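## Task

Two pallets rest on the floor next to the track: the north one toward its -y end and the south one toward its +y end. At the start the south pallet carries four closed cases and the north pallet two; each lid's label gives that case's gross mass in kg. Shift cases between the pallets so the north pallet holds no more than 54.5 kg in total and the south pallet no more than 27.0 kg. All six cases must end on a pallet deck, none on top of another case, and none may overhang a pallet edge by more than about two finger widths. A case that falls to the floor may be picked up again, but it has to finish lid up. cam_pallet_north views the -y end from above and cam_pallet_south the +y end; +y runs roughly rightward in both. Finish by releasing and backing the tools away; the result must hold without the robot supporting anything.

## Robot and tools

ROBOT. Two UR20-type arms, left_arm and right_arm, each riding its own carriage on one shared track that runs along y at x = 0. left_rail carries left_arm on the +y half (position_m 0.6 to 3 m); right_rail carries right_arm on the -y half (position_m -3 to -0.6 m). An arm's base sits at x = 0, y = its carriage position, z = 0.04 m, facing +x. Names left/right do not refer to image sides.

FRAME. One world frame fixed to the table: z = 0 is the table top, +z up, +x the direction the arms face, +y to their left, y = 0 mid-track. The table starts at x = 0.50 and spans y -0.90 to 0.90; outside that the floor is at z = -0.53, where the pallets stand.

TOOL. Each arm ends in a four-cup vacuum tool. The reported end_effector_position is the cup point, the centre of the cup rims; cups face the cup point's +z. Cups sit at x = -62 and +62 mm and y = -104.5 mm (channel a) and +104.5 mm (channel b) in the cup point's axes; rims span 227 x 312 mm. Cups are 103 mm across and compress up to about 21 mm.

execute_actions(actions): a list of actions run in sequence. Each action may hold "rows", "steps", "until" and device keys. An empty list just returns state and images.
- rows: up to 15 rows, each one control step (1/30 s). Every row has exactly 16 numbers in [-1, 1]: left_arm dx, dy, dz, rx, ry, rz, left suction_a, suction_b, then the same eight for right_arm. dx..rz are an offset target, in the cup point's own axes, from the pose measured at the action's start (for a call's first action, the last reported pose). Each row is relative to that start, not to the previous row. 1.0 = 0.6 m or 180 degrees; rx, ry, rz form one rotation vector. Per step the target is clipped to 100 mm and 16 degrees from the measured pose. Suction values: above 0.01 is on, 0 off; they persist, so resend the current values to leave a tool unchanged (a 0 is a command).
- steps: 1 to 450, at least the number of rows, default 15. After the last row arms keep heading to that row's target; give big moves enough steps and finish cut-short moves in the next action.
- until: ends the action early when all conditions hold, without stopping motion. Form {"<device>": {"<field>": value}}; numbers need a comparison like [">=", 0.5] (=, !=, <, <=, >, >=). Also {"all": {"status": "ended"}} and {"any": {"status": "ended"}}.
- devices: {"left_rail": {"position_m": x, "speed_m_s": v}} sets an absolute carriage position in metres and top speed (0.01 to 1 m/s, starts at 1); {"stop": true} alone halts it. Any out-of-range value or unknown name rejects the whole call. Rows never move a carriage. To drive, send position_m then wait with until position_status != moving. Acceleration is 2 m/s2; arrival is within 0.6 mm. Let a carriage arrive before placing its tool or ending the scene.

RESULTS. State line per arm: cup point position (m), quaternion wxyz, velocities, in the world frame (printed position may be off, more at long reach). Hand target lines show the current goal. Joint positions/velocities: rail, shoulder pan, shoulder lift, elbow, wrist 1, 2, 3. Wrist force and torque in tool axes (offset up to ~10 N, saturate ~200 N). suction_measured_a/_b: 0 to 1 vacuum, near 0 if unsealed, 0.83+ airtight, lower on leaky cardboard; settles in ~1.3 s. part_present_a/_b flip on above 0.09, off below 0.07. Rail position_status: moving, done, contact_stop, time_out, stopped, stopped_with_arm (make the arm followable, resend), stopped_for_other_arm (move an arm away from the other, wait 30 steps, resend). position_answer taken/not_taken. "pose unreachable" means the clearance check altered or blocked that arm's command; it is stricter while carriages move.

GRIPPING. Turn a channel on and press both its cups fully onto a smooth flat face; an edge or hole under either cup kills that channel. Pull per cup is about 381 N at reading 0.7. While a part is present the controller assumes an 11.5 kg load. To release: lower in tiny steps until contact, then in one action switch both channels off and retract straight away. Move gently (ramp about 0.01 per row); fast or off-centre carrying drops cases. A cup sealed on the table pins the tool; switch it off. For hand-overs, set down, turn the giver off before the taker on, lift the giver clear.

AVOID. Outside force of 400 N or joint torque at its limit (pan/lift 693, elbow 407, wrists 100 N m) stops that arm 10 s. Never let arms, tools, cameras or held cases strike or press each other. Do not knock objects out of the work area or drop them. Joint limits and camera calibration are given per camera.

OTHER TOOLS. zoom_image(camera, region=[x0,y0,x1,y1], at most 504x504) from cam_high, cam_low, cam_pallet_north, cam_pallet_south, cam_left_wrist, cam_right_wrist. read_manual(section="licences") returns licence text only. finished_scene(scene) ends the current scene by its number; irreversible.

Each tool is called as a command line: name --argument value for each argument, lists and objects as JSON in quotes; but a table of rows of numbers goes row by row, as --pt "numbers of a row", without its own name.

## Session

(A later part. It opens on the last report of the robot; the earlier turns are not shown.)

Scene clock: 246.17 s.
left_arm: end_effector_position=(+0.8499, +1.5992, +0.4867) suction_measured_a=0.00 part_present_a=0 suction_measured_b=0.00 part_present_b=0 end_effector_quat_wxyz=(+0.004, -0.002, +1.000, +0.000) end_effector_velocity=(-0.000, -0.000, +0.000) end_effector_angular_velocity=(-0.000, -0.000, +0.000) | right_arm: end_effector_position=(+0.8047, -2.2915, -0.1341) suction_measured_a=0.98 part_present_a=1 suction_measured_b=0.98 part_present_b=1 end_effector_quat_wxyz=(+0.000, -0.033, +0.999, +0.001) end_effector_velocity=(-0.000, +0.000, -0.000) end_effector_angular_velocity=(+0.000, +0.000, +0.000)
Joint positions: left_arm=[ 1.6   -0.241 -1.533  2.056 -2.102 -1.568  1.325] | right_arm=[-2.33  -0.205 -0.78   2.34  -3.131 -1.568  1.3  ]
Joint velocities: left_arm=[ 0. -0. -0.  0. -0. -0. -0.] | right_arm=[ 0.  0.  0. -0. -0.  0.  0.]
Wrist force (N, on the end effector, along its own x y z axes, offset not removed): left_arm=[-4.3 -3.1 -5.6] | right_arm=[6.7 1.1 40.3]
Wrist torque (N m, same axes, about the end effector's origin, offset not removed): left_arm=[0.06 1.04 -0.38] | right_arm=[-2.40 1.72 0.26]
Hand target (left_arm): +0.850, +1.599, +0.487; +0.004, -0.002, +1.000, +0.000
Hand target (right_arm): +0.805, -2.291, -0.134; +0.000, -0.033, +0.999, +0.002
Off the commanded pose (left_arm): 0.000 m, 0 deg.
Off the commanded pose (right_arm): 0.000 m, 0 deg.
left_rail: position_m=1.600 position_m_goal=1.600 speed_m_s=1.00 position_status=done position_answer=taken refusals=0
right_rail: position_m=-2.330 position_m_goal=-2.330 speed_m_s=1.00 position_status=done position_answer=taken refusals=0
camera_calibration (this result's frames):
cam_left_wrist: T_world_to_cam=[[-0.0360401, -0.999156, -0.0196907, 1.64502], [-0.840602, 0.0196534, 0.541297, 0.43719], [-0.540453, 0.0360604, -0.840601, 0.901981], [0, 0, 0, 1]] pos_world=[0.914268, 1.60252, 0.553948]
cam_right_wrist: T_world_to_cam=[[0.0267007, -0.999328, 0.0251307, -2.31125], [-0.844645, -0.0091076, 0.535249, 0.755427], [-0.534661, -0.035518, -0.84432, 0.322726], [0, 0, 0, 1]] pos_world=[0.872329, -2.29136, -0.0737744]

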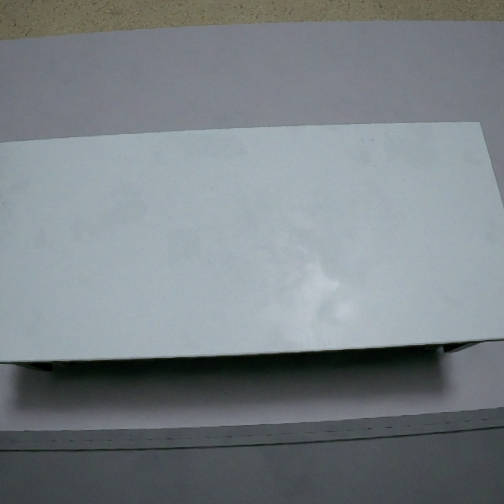

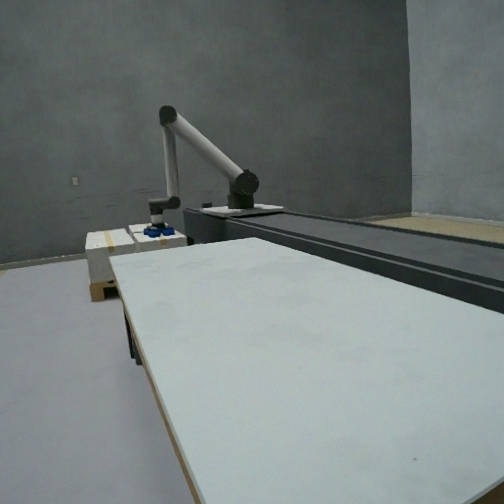

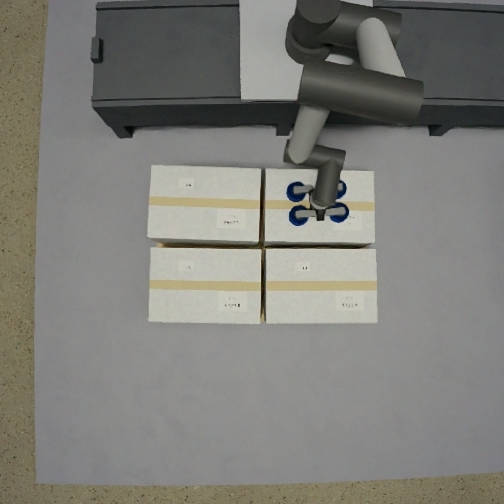

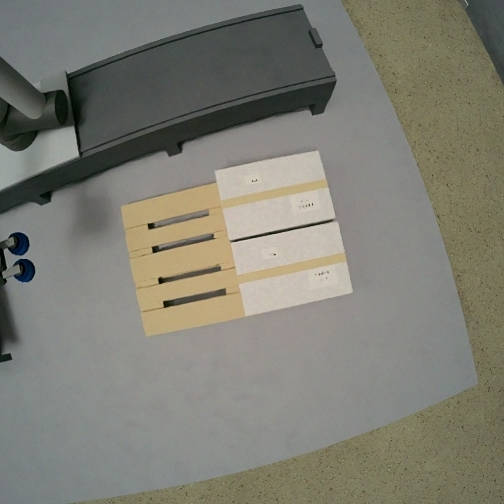

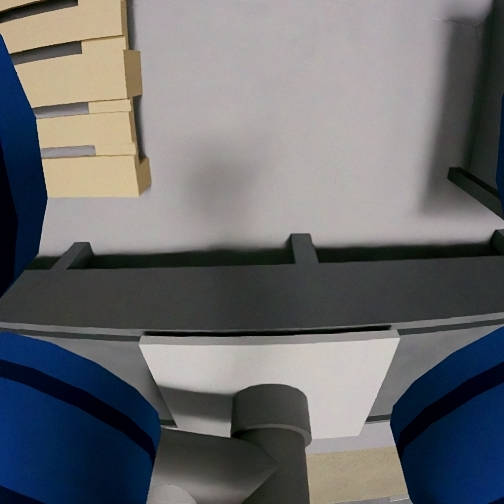

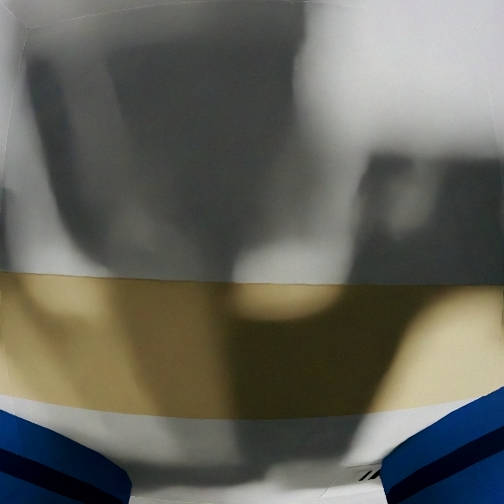

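Lower a touch more, then release and lift.

execute_actions --actions '[{"rows":[[0,0,0,0,0,0,0,0,0,0,0.02,0,0,0,1,1]],"steps":25},{"rows":[[0,0,0,0,0,0,0,0,0,0,-0.6,0,0,0,0,0]],"steps":45}]'

Scene clock: 261.70 s.
left_arm: end_effector_position=(+0.8499, +1.5992, +0.4867) suction_measured_a=0.00 part_present_a=0 suction_measured_b=0.00 part_present_b=0 end_effector_quat_wxyz=(+0.004, -0.002, +1.000, +0.000) end_effector_velocity=(-0.000, -0.000, +0.000) end_effector_angular_velocity=(-0.000, -0.000, +0.000) | right_arm: end_effector_position=(+0.8047, -2.2913, -0.1436) suction_measured_a=0.98 part_present_a=1 suction_measured_b=0.98 part_present_b=1 end_effector_quat_wxyz=(+0.001, -0.033, +0.999, +0.001) end_effector_velocity=(+0.000, +0.000, +0.000) end_effector_angular_velocity=(+0.000, -0.000, +0.000)
Joint positions: left_arm=[ 1.6   -0.241 -1.533  2.056 -2.102 -1.568  1.325] | right_arm=[-2.33  -0.205 -0.765  2.338 -3.147 -1.569  1.3  ]
Joint velocities: left_arm=[ 0.  0. -0.  0. -0. -0.  0.] | right_arm=[ 0. -0. -0.  0. -0.  0. -0.]
Wrist force (N, on the end effector, along its own x y z axes, offset not removed): left_arm=[-3.4 -0.6 -4.4] | right_arm=[9.4 30.7 -54.0]
Wrist torque (N m, same axes, about the end effector's origin, offset not removed): left_arm=[0.41 0.98 -0.46] | right_arm=[12.68 8.25 5.84]
Hand target (left_arm): +0.850, +1.599, +0.487; +0.004, -0.002, +1.000, +0.000
Hand target (right_arm): +0.805, -2.291, -0.144; +0.001, -0.033, +0.999, +0.001
Off the commanded pose (left_arm): 0.000 m, 0 deg.
Off the commanded pose (right_arm): 0.360 m, 0 deg.
FORCE FAULT: contact force on the right arm reached its limit, and that arm stopped for 10 seconds. The contact can be on any part of that arm, not only on its tool. That arm's remaining commands of this call were not run. That arm holds still and accepts commands again. Move the arm away from the contact; if what it grips holds it there, let go first. Pushing or pulling that hard again can fault the arm again.
left_rail: position_m=1.600 position_m_goal=1.600 speed_m_s=1.00 position_status=done position_answer=taken refusals=0
right_rail: position_m=-2.330 position_m_goal=-2.330 speed_m_s=1.00 position_status=done position_answer=taken refusals=0
camera_calibration (this result's frames):
cam_left_wrist: T_world_to_cam=[[-0.03604, -0.999156, -0.0196903, 1.64502], [-0.840602, 0.0196535, 0.541297, 0.437189], [-0.540453, 0.03606, -0.840601, 0.901981], [0, 0, 0, 1]] pos_world=[0.914268, 1.60252, 0.553948]
cam_right_wrist: T_world_to_cam=[[0.0264187, -0.9993, 0.026502, -2.31032], [-0.845742, -0.00820963, 0.533529, 0.763173], [-0.532937, -0.036509, -0.845367, 0.310992], [0, 0, 0, 1]] pos_world=[0.872223, -2.29108, -0.0830444]

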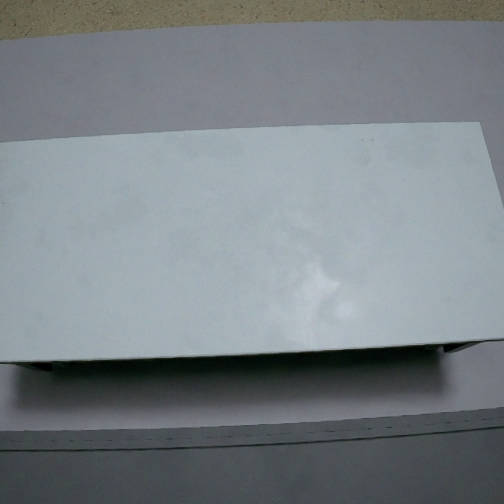

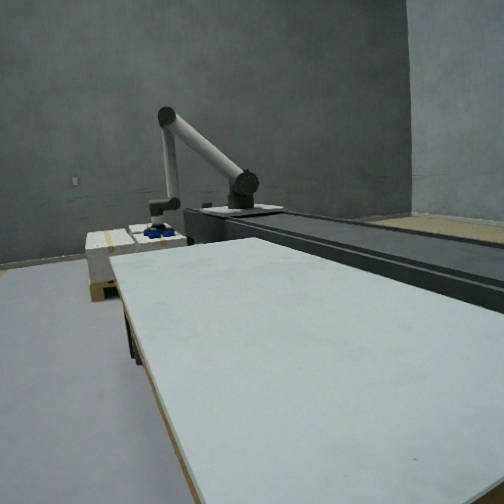

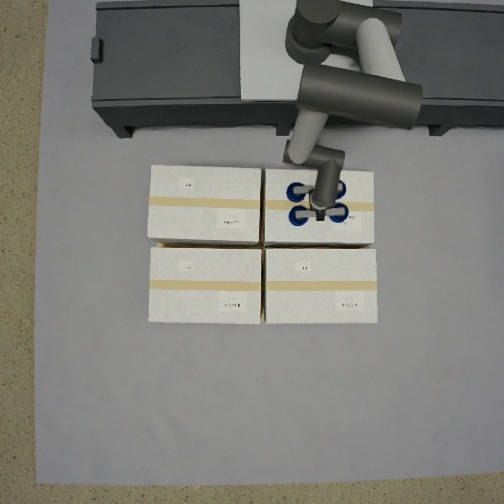

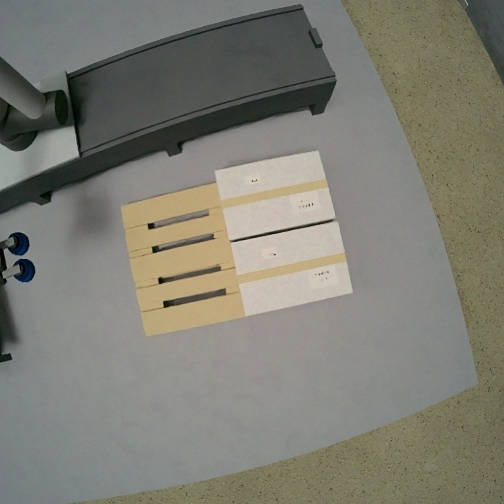

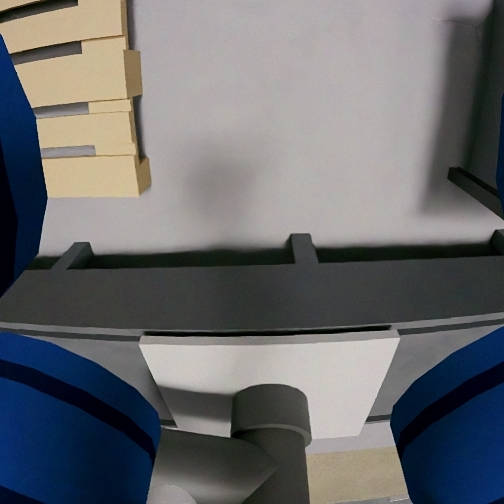

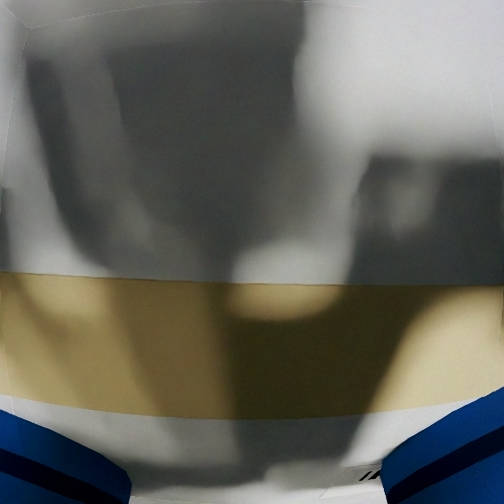

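execute_actions --actions '[{"rows":[[0,0,0,0,0,0,0,0,0,0,-0.6,0,0,0,0,0]],"steps":45}]'

Scene clock: 266.03 s.
left_arm: end_effector_position=(+0.8499, +1.5992, +0.4867) suction_measured_a=0.00 part_present_a=0 suction_measured_b=0.00 part_present_b=0 end_effector_quat_wxyz=(+0.004, -0.002, +1.000, +0.000) end_effector_velocity=(-0.000, +0.000, +0.000) end_effector_angular_velocity=(-0.000, -0.000, +0.000) | right_arm: end_effector_position=(+0.8038, -2.2916, +0.2166) suction_measured_a=0.01 part_present_a=0 suction_measured_b=0.01 part_present_b=0 end_effector_quat_wxyz=(+0.001, -0.033, +0.999, +0.001) end_effector_velocity=(-0.000, -0.000, +0.002) end_effector_angular_velocity=(+0.000, +0.001, -0.000)
Joint positions: left_arm=[ 1.6   -0.241 -1.533  2.056 -2.102 -1.568  1.325] | right_arm=[-2.33  -0.205 -1.319  2.302 -2.556 -1.569  1.3  ]
Joint velocities: left_arm=[ 0.  0. -0.  0. -0. -0. -0.] | right_arm=[ 0.    -0.    -0.003 -0.001  0.005 -0.    -0.   ]
Wrist force (N, on the end effector, along its own x y z axes, offset not removed): left_arm=[-5.2 -2.1 -0.2] | right_arm=[3.0 1.4 -2.3]
Wrist torque (N m, same axes, about the end effector's origin, offset not removed): left_arm=[0.13 1.19 -0.41] | right_arm=[0.54 0.06 0.14]
Hand target (left_arm): +0.850, +1.599, +0.487; +0.004, -0.002, +1.000, +0.000
Hand target (right_arm): +0.804, -2.292, +0.217; +0.001, -0.033, +0.999, +0.001
Off the commanded pose (left_arm): 0.000 m, 0 deg.
Off the commanded pose (right_arm): 0.000 m, 0 deg.
left_rail: position_m=1.600 position_m_goal=1.600 speed_m_s=1.00 position_status=done position_answer=taken refusals=0
right_rail: position_m=-2.330 position_m_goal=-2.330 speed_m_s=1.00 position_status=done position_answer=taken refusals=0
camera_calibration (this result's frames):
cam_left_wrist: T_world_to_cam=[[-0.0360398, -0.999156, -0.0196903, 1.64502], [-0.840602, 0.0196534, 0.541297, 0.437189], [-0.540454, 0.03606, -0.840601, 0.901982], [0, 0, 0, 1]] pos_world=[0.914268, 1.60252, 0.553948]
cam_right_wrist: T_world_to_cam=[[0.0264177, -0.999299, 0.0265113, -2.32015], [-0.845772, -0.00820585, 0.533481, 0.570307], [-0.532889, -0.0365158, -0.845397, 0.614934], [0, 0, 0, 1]] pos_world=[0.871335, -2.29139, 0.277126]

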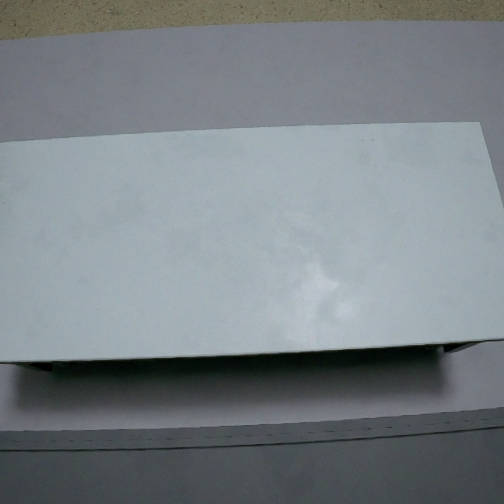

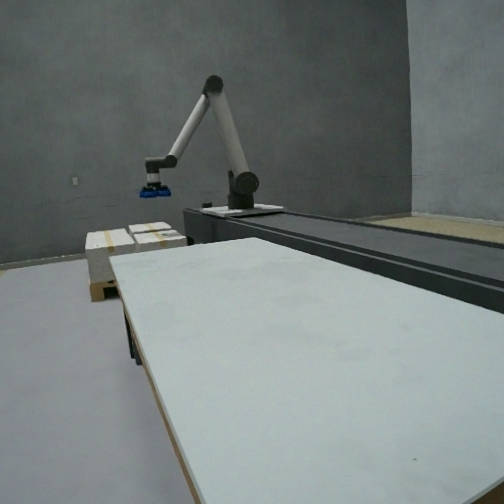

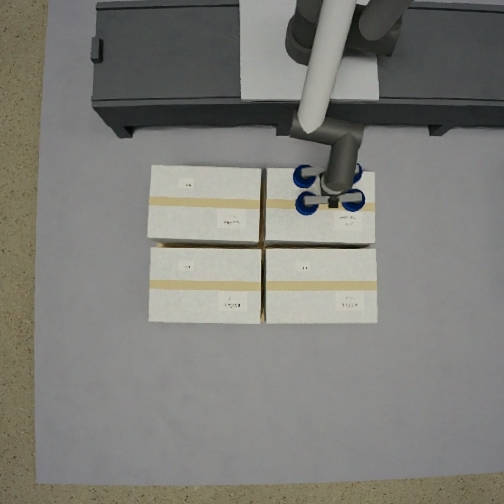

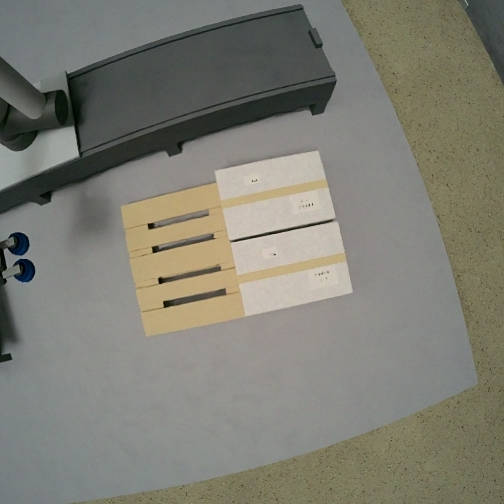

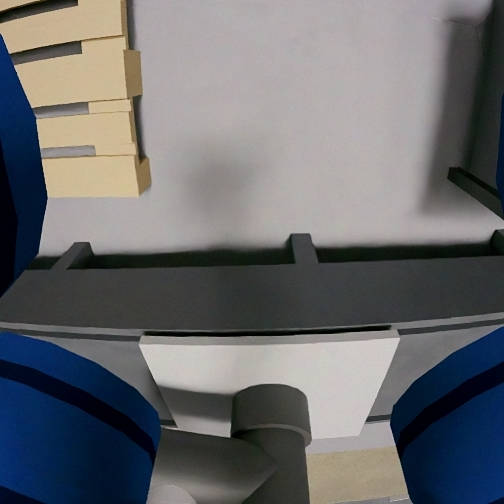

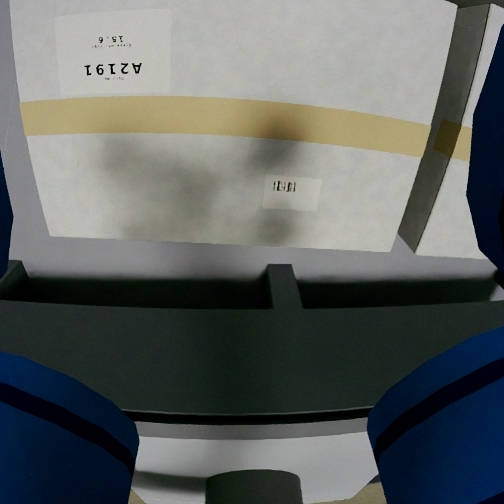

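finished_scene --scene 1

The scene is finished: the task was done.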